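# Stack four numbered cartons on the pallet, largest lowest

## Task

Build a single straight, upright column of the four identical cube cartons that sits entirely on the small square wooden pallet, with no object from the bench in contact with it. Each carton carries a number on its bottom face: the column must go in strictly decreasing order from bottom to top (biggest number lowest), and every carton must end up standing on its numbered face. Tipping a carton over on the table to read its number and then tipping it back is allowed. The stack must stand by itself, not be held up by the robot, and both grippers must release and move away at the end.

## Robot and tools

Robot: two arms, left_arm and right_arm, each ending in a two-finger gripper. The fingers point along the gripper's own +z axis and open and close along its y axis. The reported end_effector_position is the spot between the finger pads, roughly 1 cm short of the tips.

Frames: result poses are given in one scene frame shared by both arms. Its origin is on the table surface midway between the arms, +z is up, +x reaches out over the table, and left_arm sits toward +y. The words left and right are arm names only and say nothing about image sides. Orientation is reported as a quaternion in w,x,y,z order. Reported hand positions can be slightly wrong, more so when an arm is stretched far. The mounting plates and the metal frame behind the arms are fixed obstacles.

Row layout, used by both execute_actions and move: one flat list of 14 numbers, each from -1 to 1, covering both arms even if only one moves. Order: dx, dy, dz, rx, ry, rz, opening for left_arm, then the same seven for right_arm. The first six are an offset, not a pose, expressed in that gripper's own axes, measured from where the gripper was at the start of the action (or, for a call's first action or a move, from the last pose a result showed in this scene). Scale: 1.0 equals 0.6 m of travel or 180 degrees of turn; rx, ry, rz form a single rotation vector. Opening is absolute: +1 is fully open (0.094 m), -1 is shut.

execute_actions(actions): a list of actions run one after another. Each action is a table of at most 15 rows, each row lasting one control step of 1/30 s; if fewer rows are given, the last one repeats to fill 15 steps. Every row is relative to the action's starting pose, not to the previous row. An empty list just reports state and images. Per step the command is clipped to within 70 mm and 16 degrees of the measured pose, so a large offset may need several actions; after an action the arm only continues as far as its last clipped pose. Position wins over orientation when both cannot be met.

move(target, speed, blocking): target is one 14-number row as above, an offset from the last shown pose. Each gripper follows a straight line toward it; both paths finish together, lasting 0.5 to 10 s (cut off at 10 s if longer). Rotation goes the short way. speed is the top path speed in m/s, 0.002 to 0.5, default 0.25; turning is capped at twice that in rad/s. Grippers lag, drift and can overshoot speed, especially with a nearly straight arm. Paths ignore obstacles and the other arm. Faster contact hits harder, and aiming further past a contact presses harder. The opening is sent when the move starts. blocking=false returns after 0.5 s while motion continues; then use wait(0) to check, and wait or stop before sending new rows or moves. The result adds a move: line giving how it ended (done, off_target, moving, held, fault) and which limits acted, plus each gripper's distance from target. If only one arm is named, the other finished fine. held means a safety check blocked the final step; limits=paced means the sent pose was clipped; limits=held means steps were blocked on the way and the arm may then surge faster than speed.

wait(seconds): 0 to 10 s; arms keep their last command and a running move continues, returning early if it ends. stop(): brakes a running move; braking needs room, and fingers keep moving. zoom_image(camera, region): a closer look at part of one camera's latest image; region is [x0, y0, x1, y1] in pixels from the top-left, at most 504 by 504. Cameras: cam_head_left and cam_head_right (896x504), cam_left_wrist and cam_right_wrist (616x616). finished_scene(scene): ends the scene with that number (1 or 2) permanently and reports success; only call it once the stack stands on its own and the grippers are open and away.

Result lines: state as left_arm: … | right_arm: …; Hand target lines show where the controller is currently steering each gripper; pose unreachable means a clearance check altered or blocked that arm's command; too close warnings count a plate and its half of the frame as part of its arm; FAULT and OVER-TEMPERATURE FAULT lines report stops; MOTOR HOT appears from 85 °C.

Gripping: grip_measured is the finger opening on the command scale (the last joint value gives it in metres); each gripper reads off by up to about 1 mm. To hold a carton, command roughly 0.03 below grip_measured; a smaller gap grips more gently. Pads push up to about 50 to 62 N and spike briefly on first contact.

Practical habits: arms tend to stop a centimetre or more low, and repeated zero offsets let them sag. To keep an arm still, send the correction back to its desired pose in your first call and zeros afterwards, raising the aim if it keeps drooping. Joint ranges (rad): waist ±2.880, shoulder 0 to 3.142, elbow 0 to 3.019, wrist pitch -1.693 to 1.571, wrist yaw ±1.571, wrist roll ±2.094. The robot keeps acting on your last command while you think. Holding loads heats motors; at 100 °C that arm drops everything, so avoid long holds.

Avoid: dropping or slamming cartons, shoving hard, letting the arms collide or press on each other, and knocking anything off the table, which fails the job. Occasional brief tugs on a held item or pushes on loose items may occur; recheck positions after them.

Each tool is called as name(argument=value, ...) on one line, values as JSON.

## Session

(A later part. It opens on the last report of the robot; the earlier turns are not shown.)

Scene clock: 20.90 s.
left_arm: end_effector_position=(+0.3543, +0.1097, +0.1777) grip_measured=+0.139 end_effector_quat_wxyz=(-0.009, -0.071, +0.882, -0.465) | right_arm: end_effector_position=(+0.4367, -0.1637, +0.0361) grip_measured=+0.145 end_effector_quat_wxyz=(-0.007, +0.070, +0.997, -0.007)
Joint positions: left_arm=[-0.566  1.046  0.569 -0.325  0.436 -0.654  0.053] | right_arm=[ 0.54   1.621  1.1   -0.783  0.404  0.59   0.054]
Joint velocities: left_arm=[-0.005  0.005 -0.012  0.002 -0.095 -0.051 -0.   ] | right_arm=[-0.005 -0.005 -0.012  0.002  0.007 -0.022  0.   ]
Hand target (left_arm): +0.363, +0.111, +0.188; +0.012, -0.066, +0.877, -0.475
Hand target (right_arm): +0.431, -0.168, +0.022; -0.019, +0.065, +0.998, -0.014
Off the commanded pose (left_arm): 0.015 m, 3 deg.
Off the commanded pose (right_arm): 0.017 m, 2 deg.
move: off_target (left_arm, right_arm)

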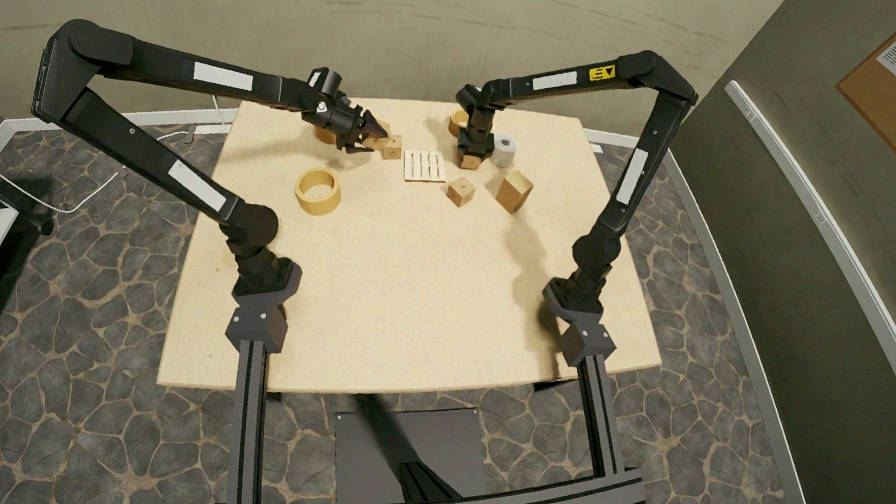

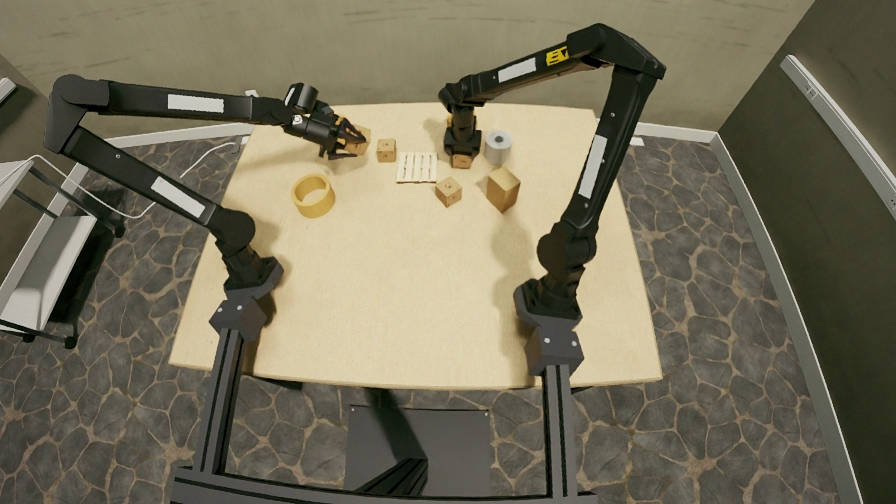

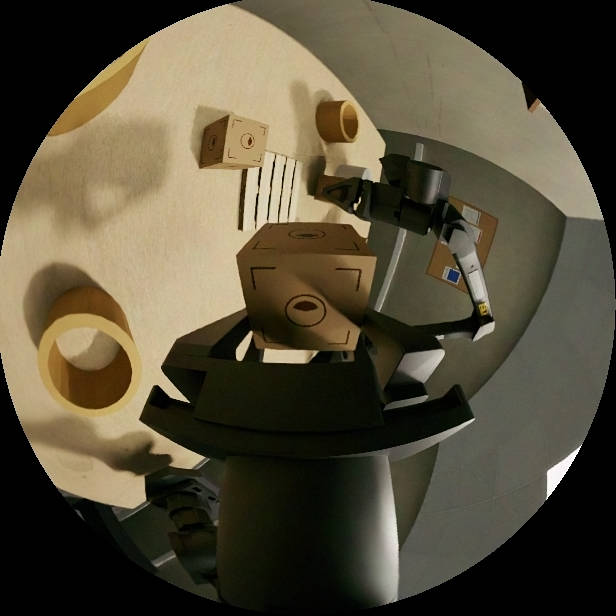

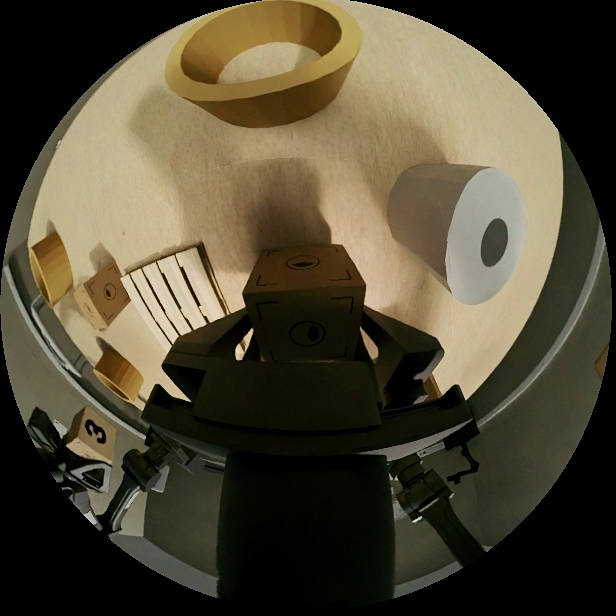

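move(target=[0,0,0,-0.31,-0.015,0,0.105,0,0,0.04,0,0,0,0.11], speed=0.3)

move(target=[0,0,0.2,0,-0.015,0,0.105,0,0,0,0,0,0,0.7])

move(target=[0,0,0,0,0,0,0.105,0,0,-0.13,0,0,0,0.7])

Scene clock: 23.33 s.
left_arm: end_effector_position=(+0.3438, +0.1205, +0.1681) grip_measured=+0.139 end_effector_quat_wxyz=(-0.027, -0.061, +0.998, +0.013) | right_arm: end_effector_position=(+0.4444, -0.1593, +0.0285) grip_measured=+0.145 end_effector_quat_wxyz=(+0.006, +0.077, +0.997, +0.002)
Joint positions: left_arm=[-0.931  1.368  0.978 -1.132 -0.448 -1.029  0.054] | right_arm=[ 0.535  1.637  1.1   -0.732  0.399  0.583  0.054]
Joint velocities: left_arm=[ 0.015  0.005 -0.007  0.007 -0.066 -0.066 -0.   ] | right_arm=[-0.005 -0.005 -0.002  0.012 -0.037  0.066  0.001]
Hand target (left_arm): +0.354, +0.111, +0.179; -0.018, -0.069, +0.997, +0.004
Hand target (right_arm): +0.436, -0.164, +0.013; -0.007, +0.071, +0.997, -0.006
Off the commanded pose (left_arm): 0.018 m, 2 deg.
Off the commanded pose (right_arm): 0.019 m, 2 deg.
move: off_target (left_arm, right_arm)

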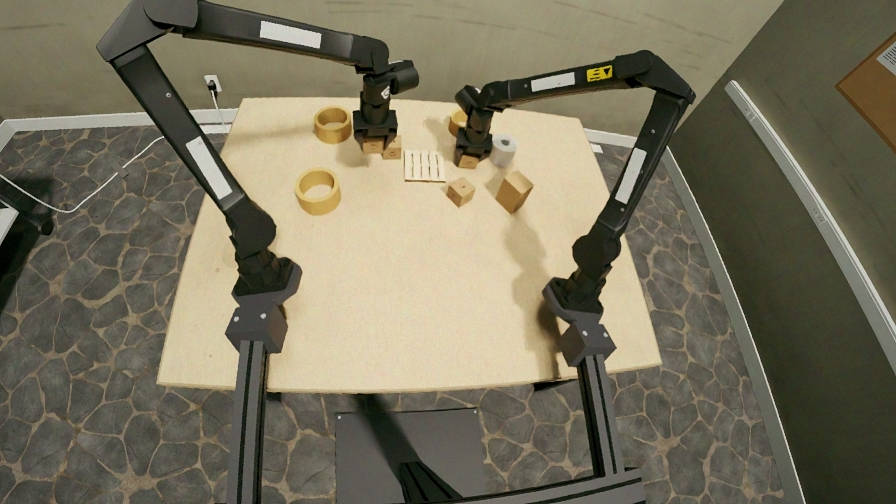

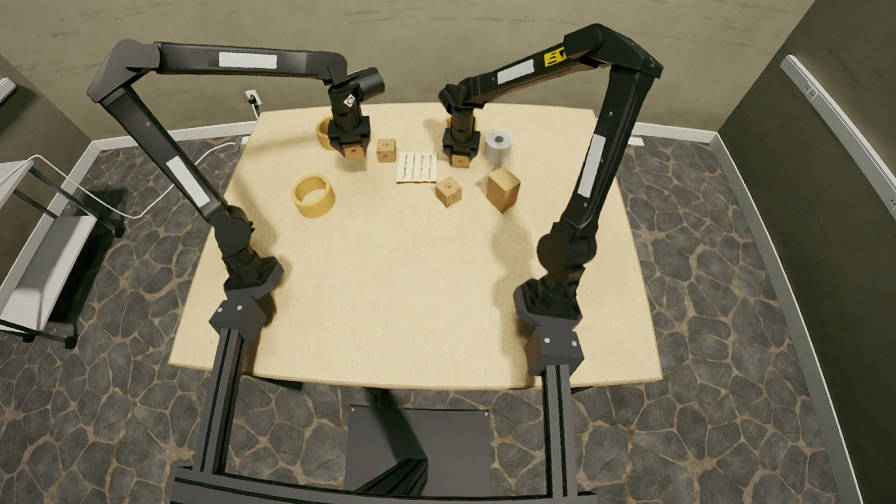

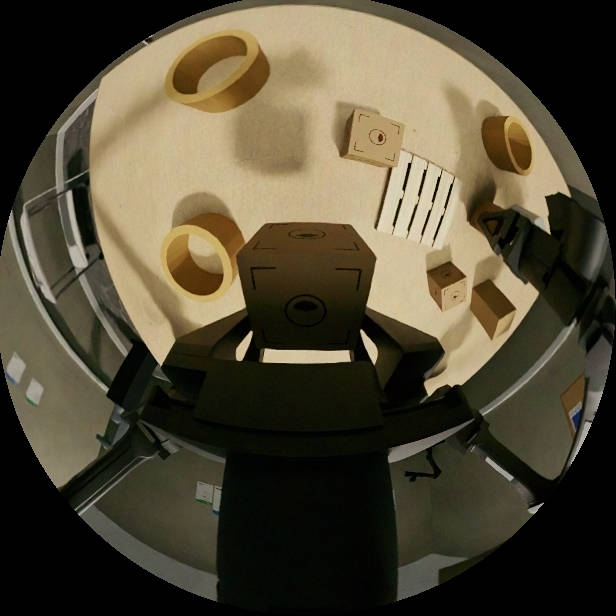

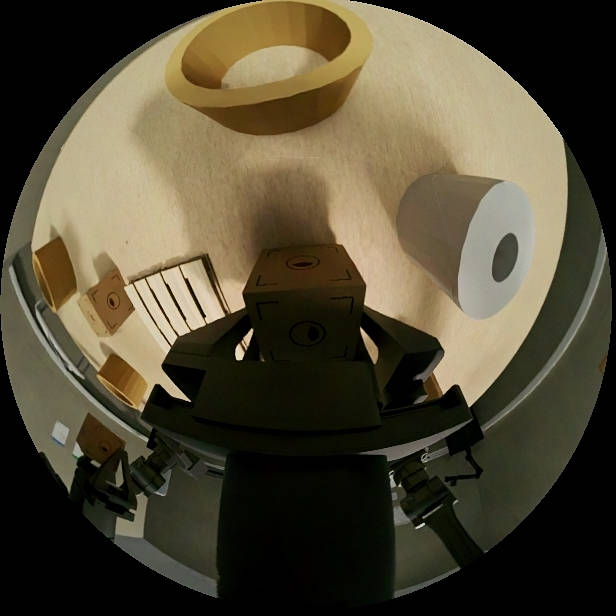

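Scene clock: 24.30 s.
left_arm: end_effector_position=(+0.3305, +0.1250, +0.0464) grip_measured=+0.139 end_effector_quat_wxyz=(-0.011, -0.063, +0.998, +0.019) | right_arm: end_effector_position=(+0.4444, -0.1593, +0.0285) grip_measured=+0.698 end_effector_quat_wxyz=(+0.006, +0.077, +0.997, +0.002)
Joint positions: left_arm=[-0.811  1.541  0.805 -0.716 -0.471 -0.895  0.054] | right_arm=[ 0.535  1.637  1.1   -0.732  0.399  0.583  0.08 ]
Joint velocities: left_arm=[-0.015 -0.005  0.002 -0.002 -0.066  0.066  0.   ] | right_arm=[-0.005 -0.005 -0.007 -0.012 -0.051 -0.095 -0.   ]
Hand target (left_arm): +0.337, +0.122, +0.048; -0.004, -0.061, +0.998, +0.014
Hand target (right_arm): +0.444, -0.159, +0.028; +0.006, +0.077, +0.997, +0.002
Off the commanded pose (left_arm): 0.007 m, 1 deg.
Off the commanded pose (right_arm): 0.000 m, 0 deg.
move: done

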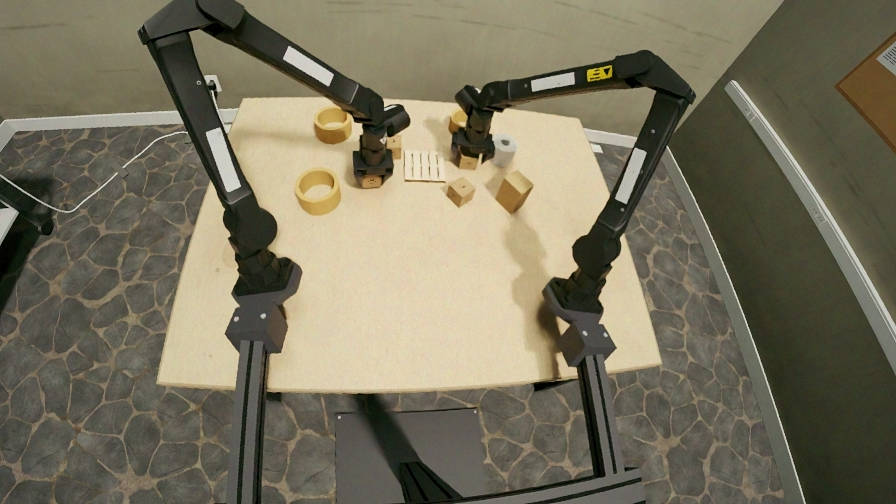

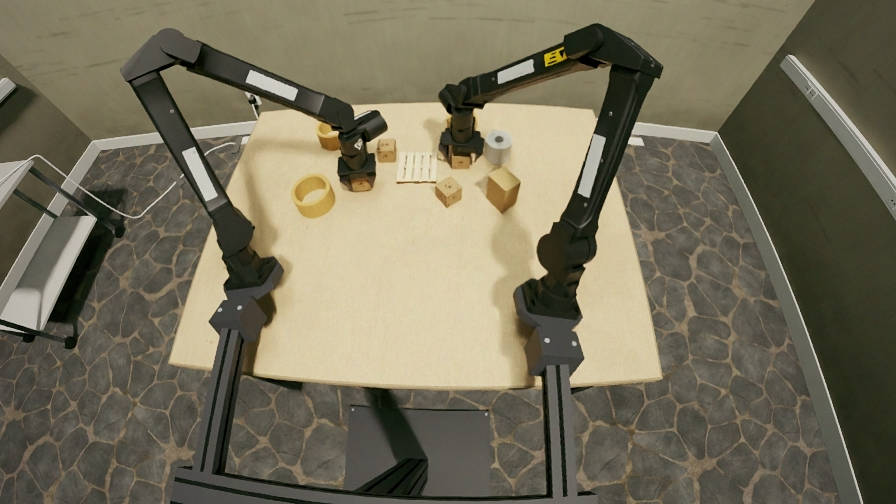

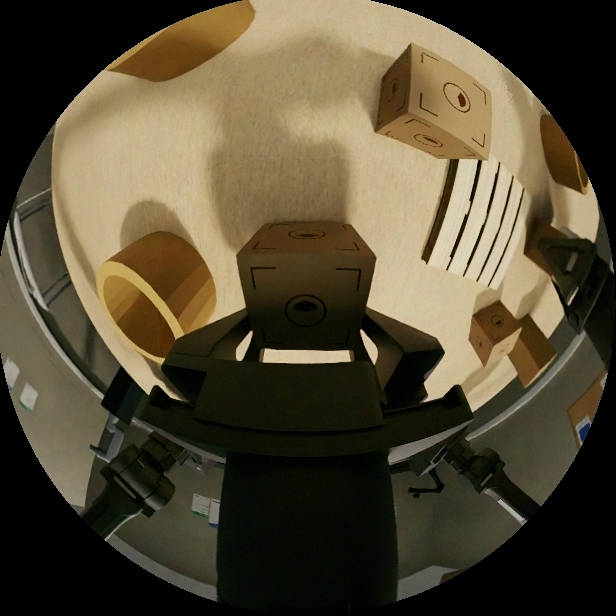

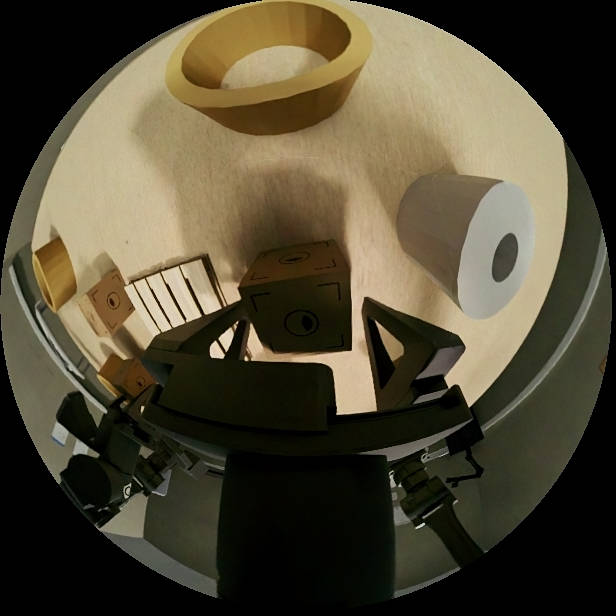

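Scene clock: 25.13 s.
left_arm: end_effector_position=(+0.3301, +0.1253, +0.0463) grip_measured=+0.139 end_effector_quat_wxyz=(-0.011, -0.062, +0.998, +0.020) | right_arm: end_effector_position=(+0.4282, -0.1641, +0.0949) grip_measured=+0.698 end_effector_quat_wxyz=(-0.006, +0.065, +0.998, -0.006)
Joint positions: left_arm=[-0.811  1.541  0.804 -0.716 -0.471 -0.895  0.054] | right_arm=[ 0.6    1.512  1.113 -0.927  0.419  0.641  0.08 ]
Joint velocities: left_arm=[-0.015 -0.005 -0.007  0.002  0.066  0.022 -0.   ] | right_arm=[-0.005  0.005 -0.007 -0.007 -0.051 -0.066  0.   ]
Hand target (left_arm): +0.331, +0.125, +0.046; -0.011, -0.063, +0.998, +0.019
Hand target (right_arm): +0.442, -0.159, +0.106; +0.005, +0.076, +0.997, +0.001
Off the commanded pose (left_arm): 0.000 m, 0 deg.
Off the commanded pose (right_arm): 0.020 m, 2 deg.
move: off_target (right_arm)

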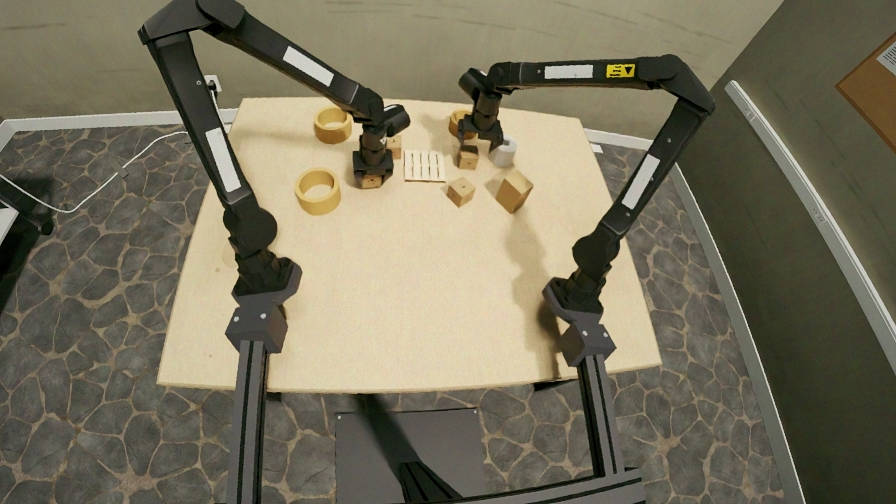

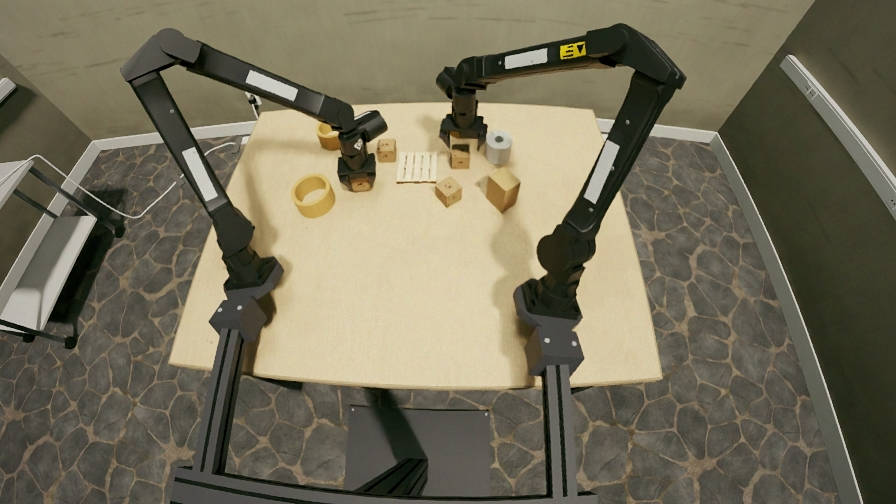

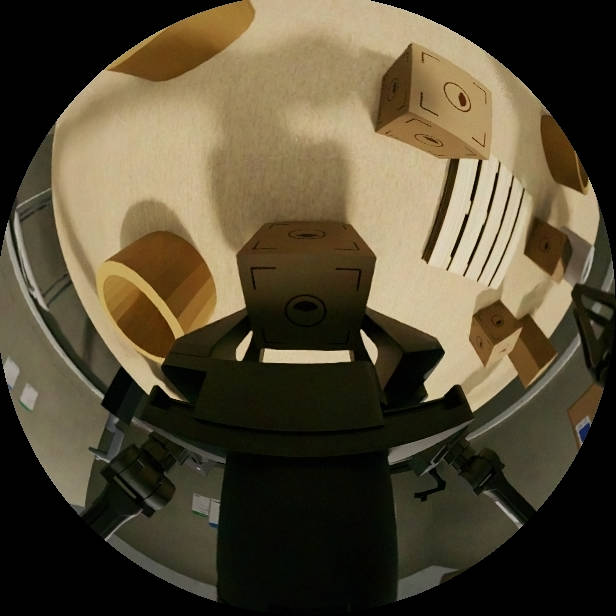

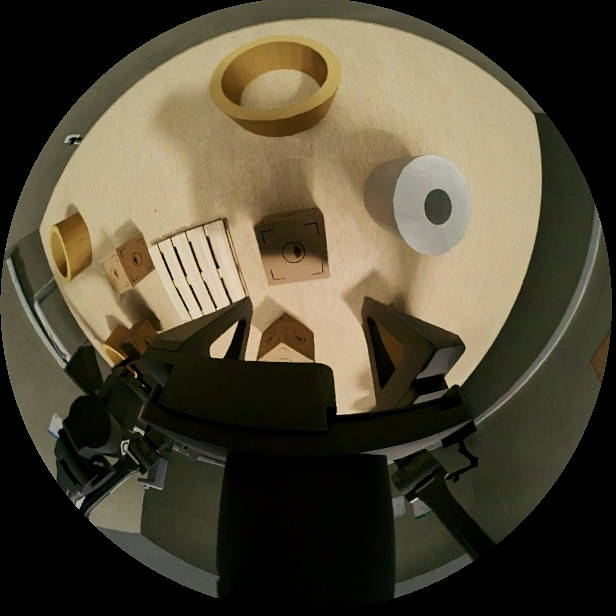

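move(target=[0,0,0.045,0,0,0,0.105,0.15,0.05,0.01,0,0,0.15,1], speed=0.15)

move(target=[0,0,0,0,0,0,0.7,0,0,0,0,0,0,1])

move(target=[0,0,-0.13,0,0,0,0.7,0,0,0,0,0,0,1])

Scene clock: 27.43 s.
left_arm: end_effector_position=(+0.3300, +0.1254, +0.0259) grip_measured=+0.139 end_effector_quat_wxyz=(-0.008, -0.066, +0.998, +0.017) | right_arm: end_effector_position=(+0.3441, -0.1258, +0.0825) grip_measured=+1.000 end_effector_quat_wxyz=(-0.010, +0.289, +0.957, -0.017)
Joint positions: left_arm=[-0.787  1.582  0.786 -0.637 -0.47  -0.871  0.054] | right_arm=[ 0.758  1.512  0.959 -0.869  0.453  1.279  0.094]
Joint velocities: left_arm=[-0.005 -0.015  0.002  0.002  0.007 -0.037 -0.   ] | right_arm=[-0.015  0.005  0.012  0.017 -0.037 -0.022  0.   ]
Hand target (left_arm): +0.329, +0.126, +0.019; -0.011, -0.062, +0.998, +0.019
Hand target (right_arm): +0.343, -0.124, +0.088; -0.005, +0.296, +0.955, -0.009
Off the commanded pose (left_arm): 0.007 m, 1 deg.
Off the commanded pose (right_arm): 0.008 m, 2 deg.
move: done

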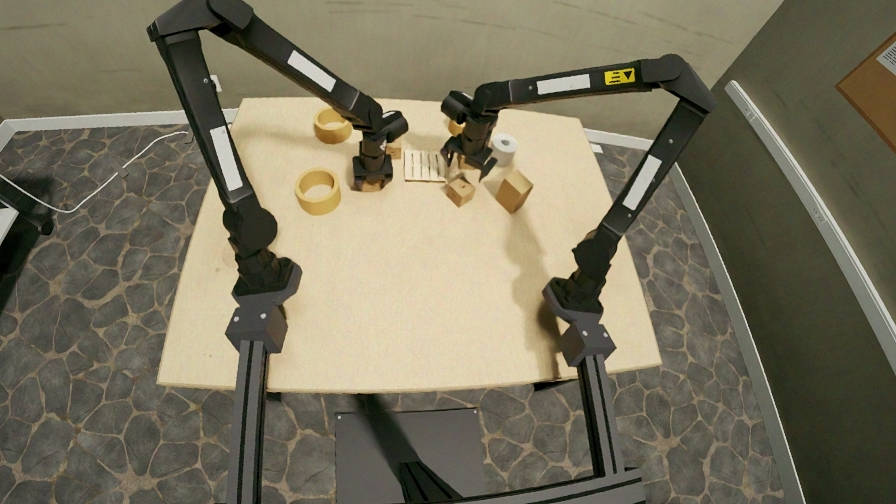

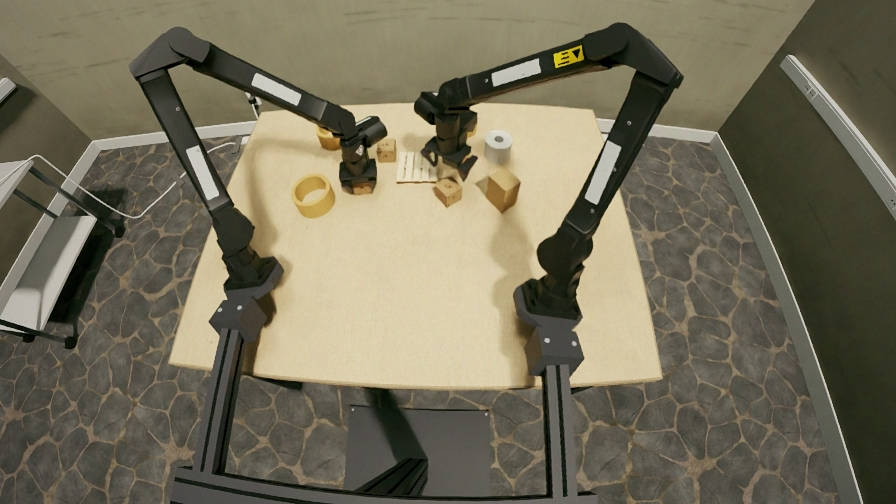

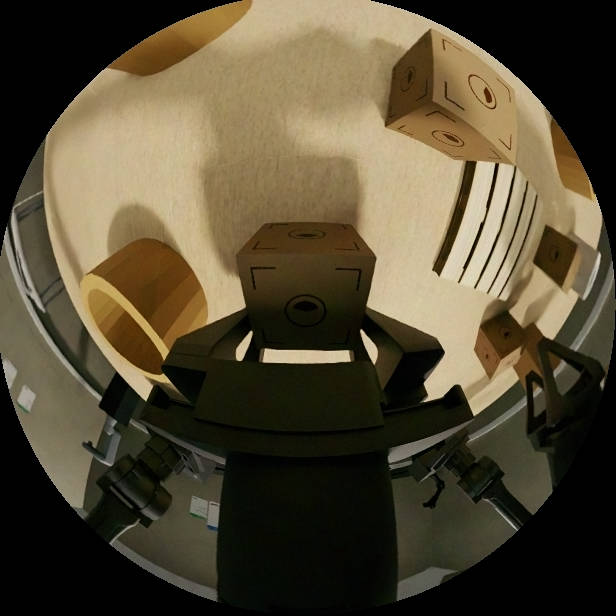

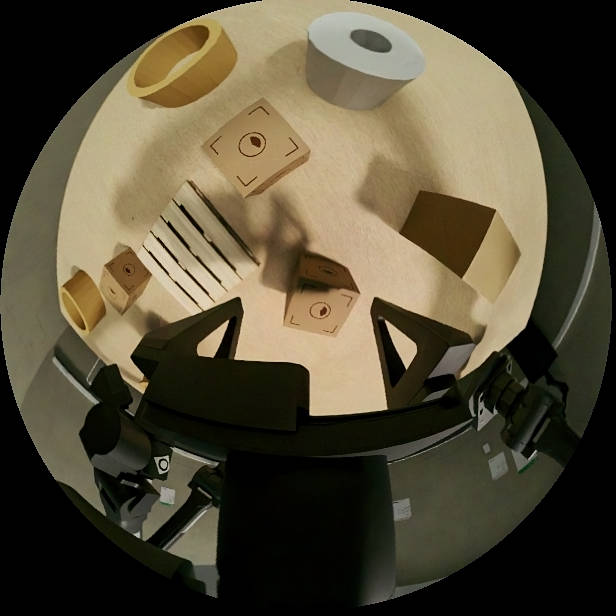

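Scene clock: 27.93 s.
left_arm: end_effector_position=(+0.3300, +0.1254, +0.0259) grip_measured=+0.698 end_effector_quat_wxyz=(-0.008, -0.066, +0.998, +0.017) | right_arm: end_effector_position=(+0.3441, -0.1258, +0.0825) grip_measured=+1.000 end_effector_quat_wxyz=(-0.010, +0.289, +0.957, -0.017)
Joint positions: left_arm=[-0.787  1.582  0.786 -0.637 -0.47  -0.871  0.08 ] | right_arm=[ 0.758  1.512  0.959 -0.869  0.453  1.28   0.094]
Joint velocities: left_arm=[-0.005 -0.015 -0.002 -0.012 -0.051 -0.037  0.   ] | right_arm=[ 0.024 -0.015 -0.012  0.002  0.037  0.007  0.   ]
Hand target (left_arm): +0.330, +0.125, +0.026; -0.008, -0.066, +0.998, +0.017
Hand target (right_arm): +0.344, -0.126, +0.082; -0.010, +0.289, +0.957, -0.017
Off the commanded pose (left_arm): 0.000 m, 0 deg.
Off the commanded pose (right_arm): 0.000 m, 0 deg.
move: done

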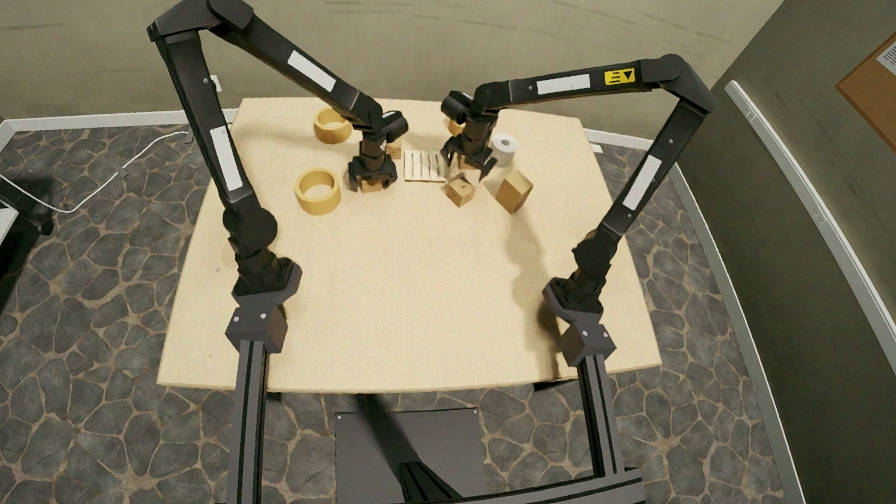

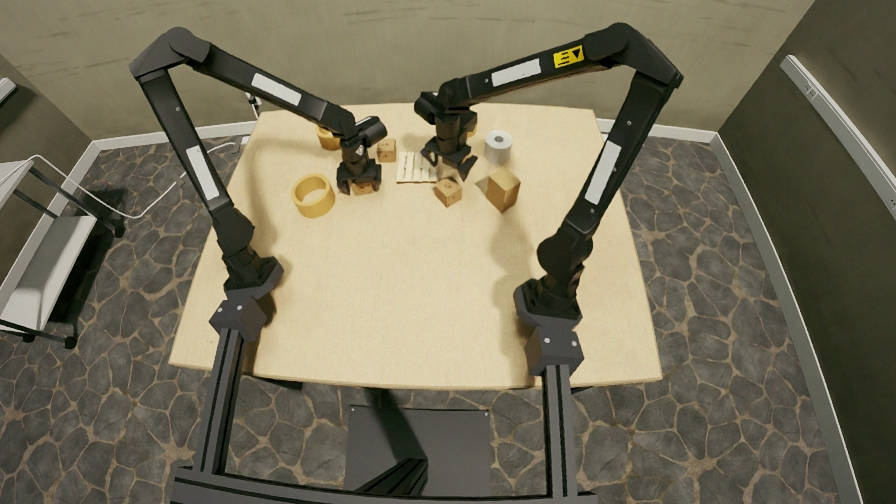

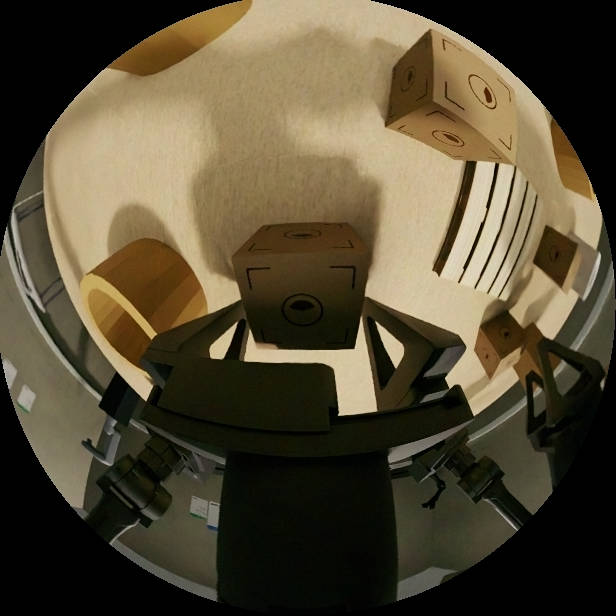

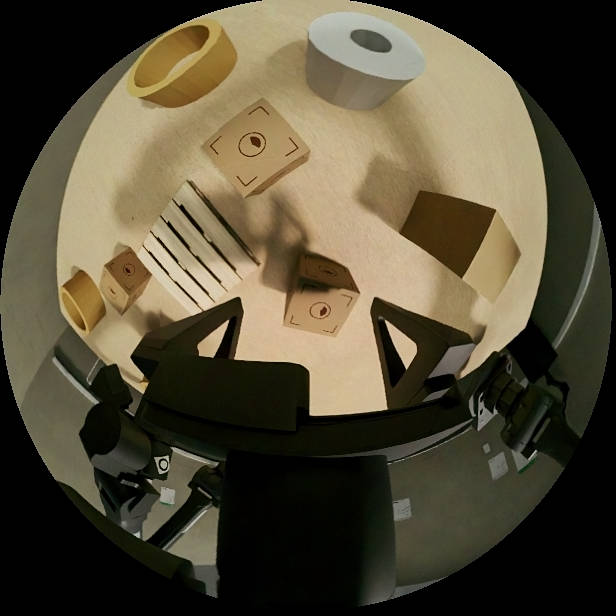

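Scene clock: 28.77 s.
left_arm: end_effector_position=(+0.3234, +0.1287, +0.0967) grip_measured=+0.698 end_effector_quat_wxyz=(-0.014, -0.056, +0.998, +0.023) | right_arm: end_effector_position=(+0.3441, -0.1258, +0.0825) grip_measured=+1.000 end_effector_quat_wxyz=(-0.010, +0.289, +0.957, -0.017)
Joint positions: left_arm=[-0.879  1.437  0.83  -0.891 -0.478 -0.963  0.08 ] | right_arm=[ 0.758  1.512  0.959 -0.869  0.453  1.28   0.094]
Joint velocities: left_arm=[-0.005 -0.015 -0.002 -0.017  0.007  0.022 -0.   ] | right_arm=[ 0.005 -0.005 -0.022 -0.012 -0.022  0.007  0.   ]
Hand target (left_arm): +0.331, +0.123, +0.104; -0.007, -0.066, +0.998, +0.017
Hand target (right_arm): +0.344, -0.126, +0.082; -0.010, +0.289, +0.957, -0.017
Off the commanded pose (left_arm): 0.012 m, 1 deg.
Off the commanded pose (right_arm): 0.000 m, 0 deg.
move: off_target (left_arm)

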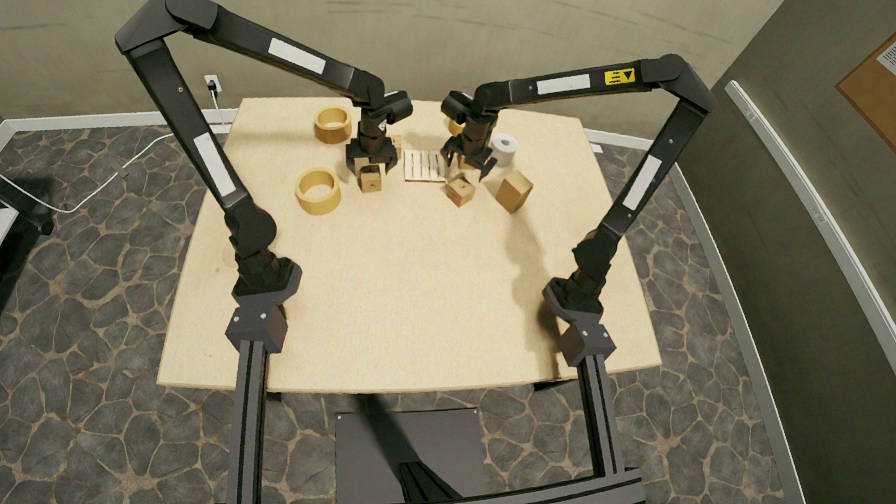

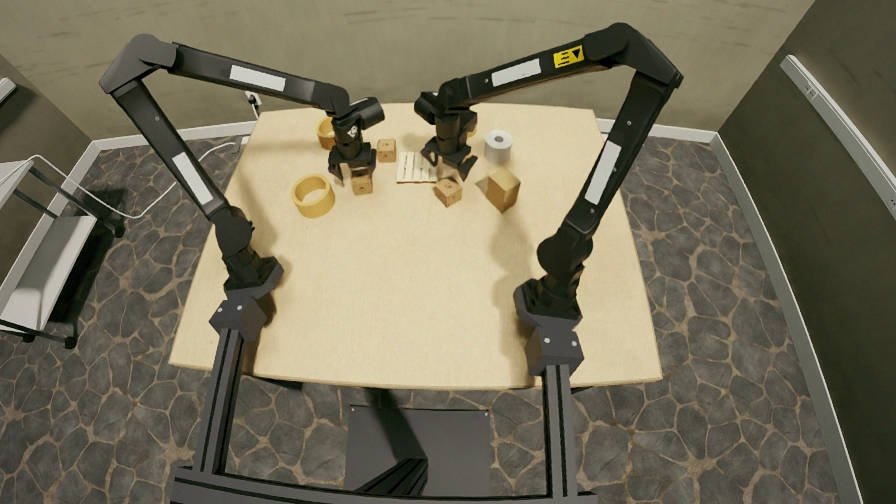

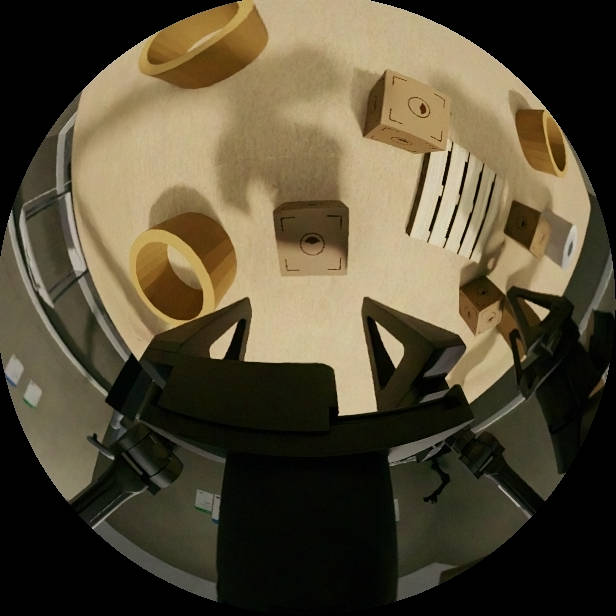

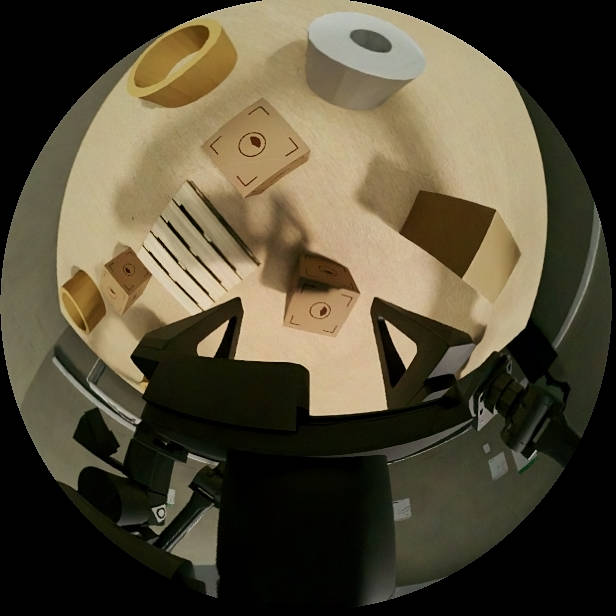

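move(target=[-0.24,-0.135,0,0,0,0.04,0.8,0.055,-0.017,0,0,0,0.1,1])

Scene clock: 30.20 s.
left_arm: end_effector_position=(+0.4675, +0.0683, +0.0904) grip_measured=+0.798 end_effector_quat_wxyz=(-0.014, +0.002, +1.000, +0.023) | right_arm: end_effector_position=(+0.3134, -0.1190, +0.0793) grip_measured=+1.000 end_effector_quat_wxyz=(-0.010, +0.431, +0.902, -0.025)
Joint positions: left_arm=[-0.758  1.709  1.284 -1.012 -0.467 -0.71   0.084] | right_arm=[ 0.811  1.512  0.908 -0.86   0.46   1.649  0.094]
Joint velocities: left_arm=[-0.005 -0.005 -0.002  0.002 -0.037  0.037 -0.001] | right_arm=[-0.005 -0.015 -0.002 -0.002  0.037  0.037  0.   ]
Hand target (left_arm): +0.475, +0.065, +0.090; -0.015, +0.006, +1.000, +0.021
Hand target (right_arm): +0.311, -0.116, +0.082; -0.007, +0.435, +0.900, -0.019
Off the commanded pose (left_arm): 0.009 m, 0 deg.
Off the commanded pose (right_arm): 0.005 m, 1 deg.
move: done

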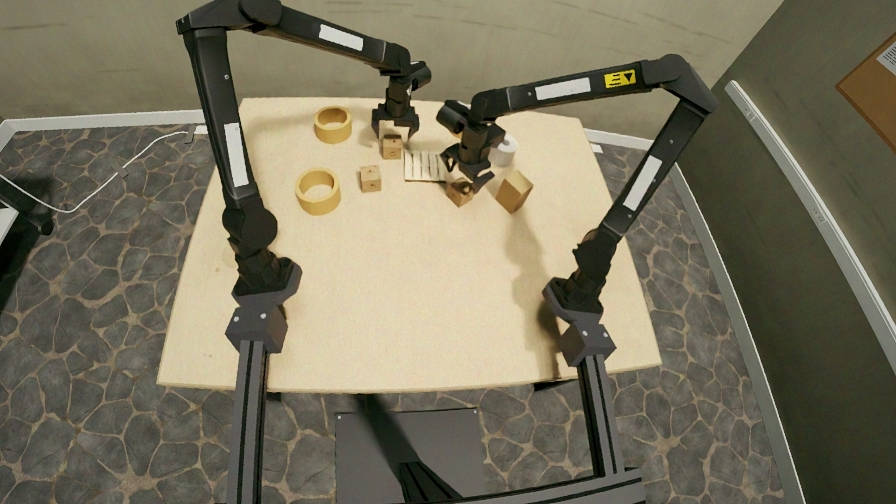

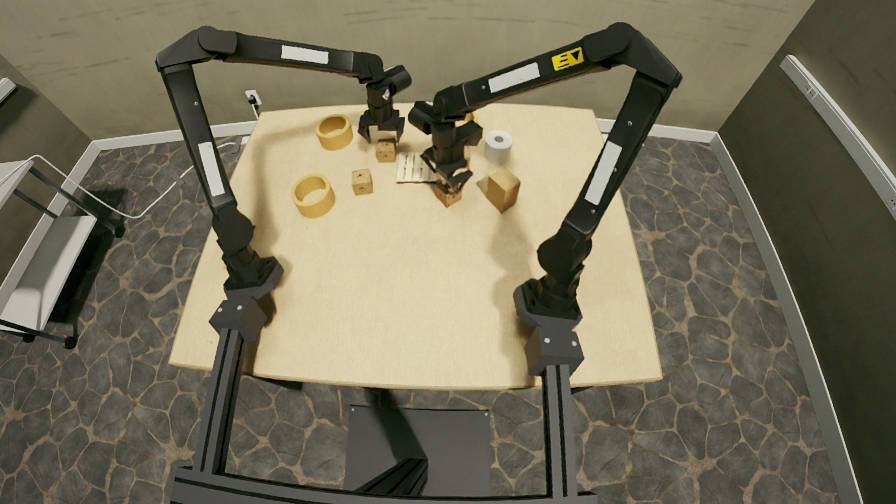

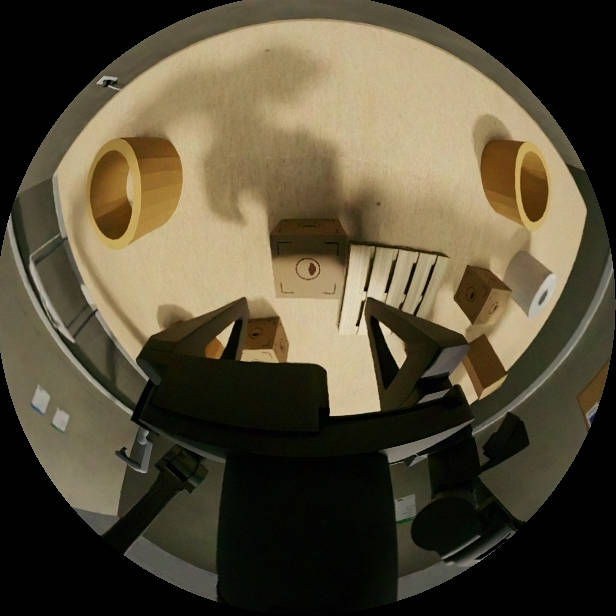

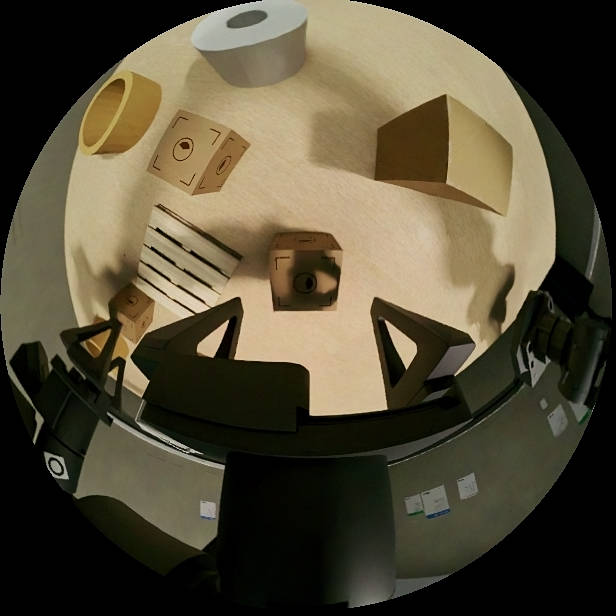

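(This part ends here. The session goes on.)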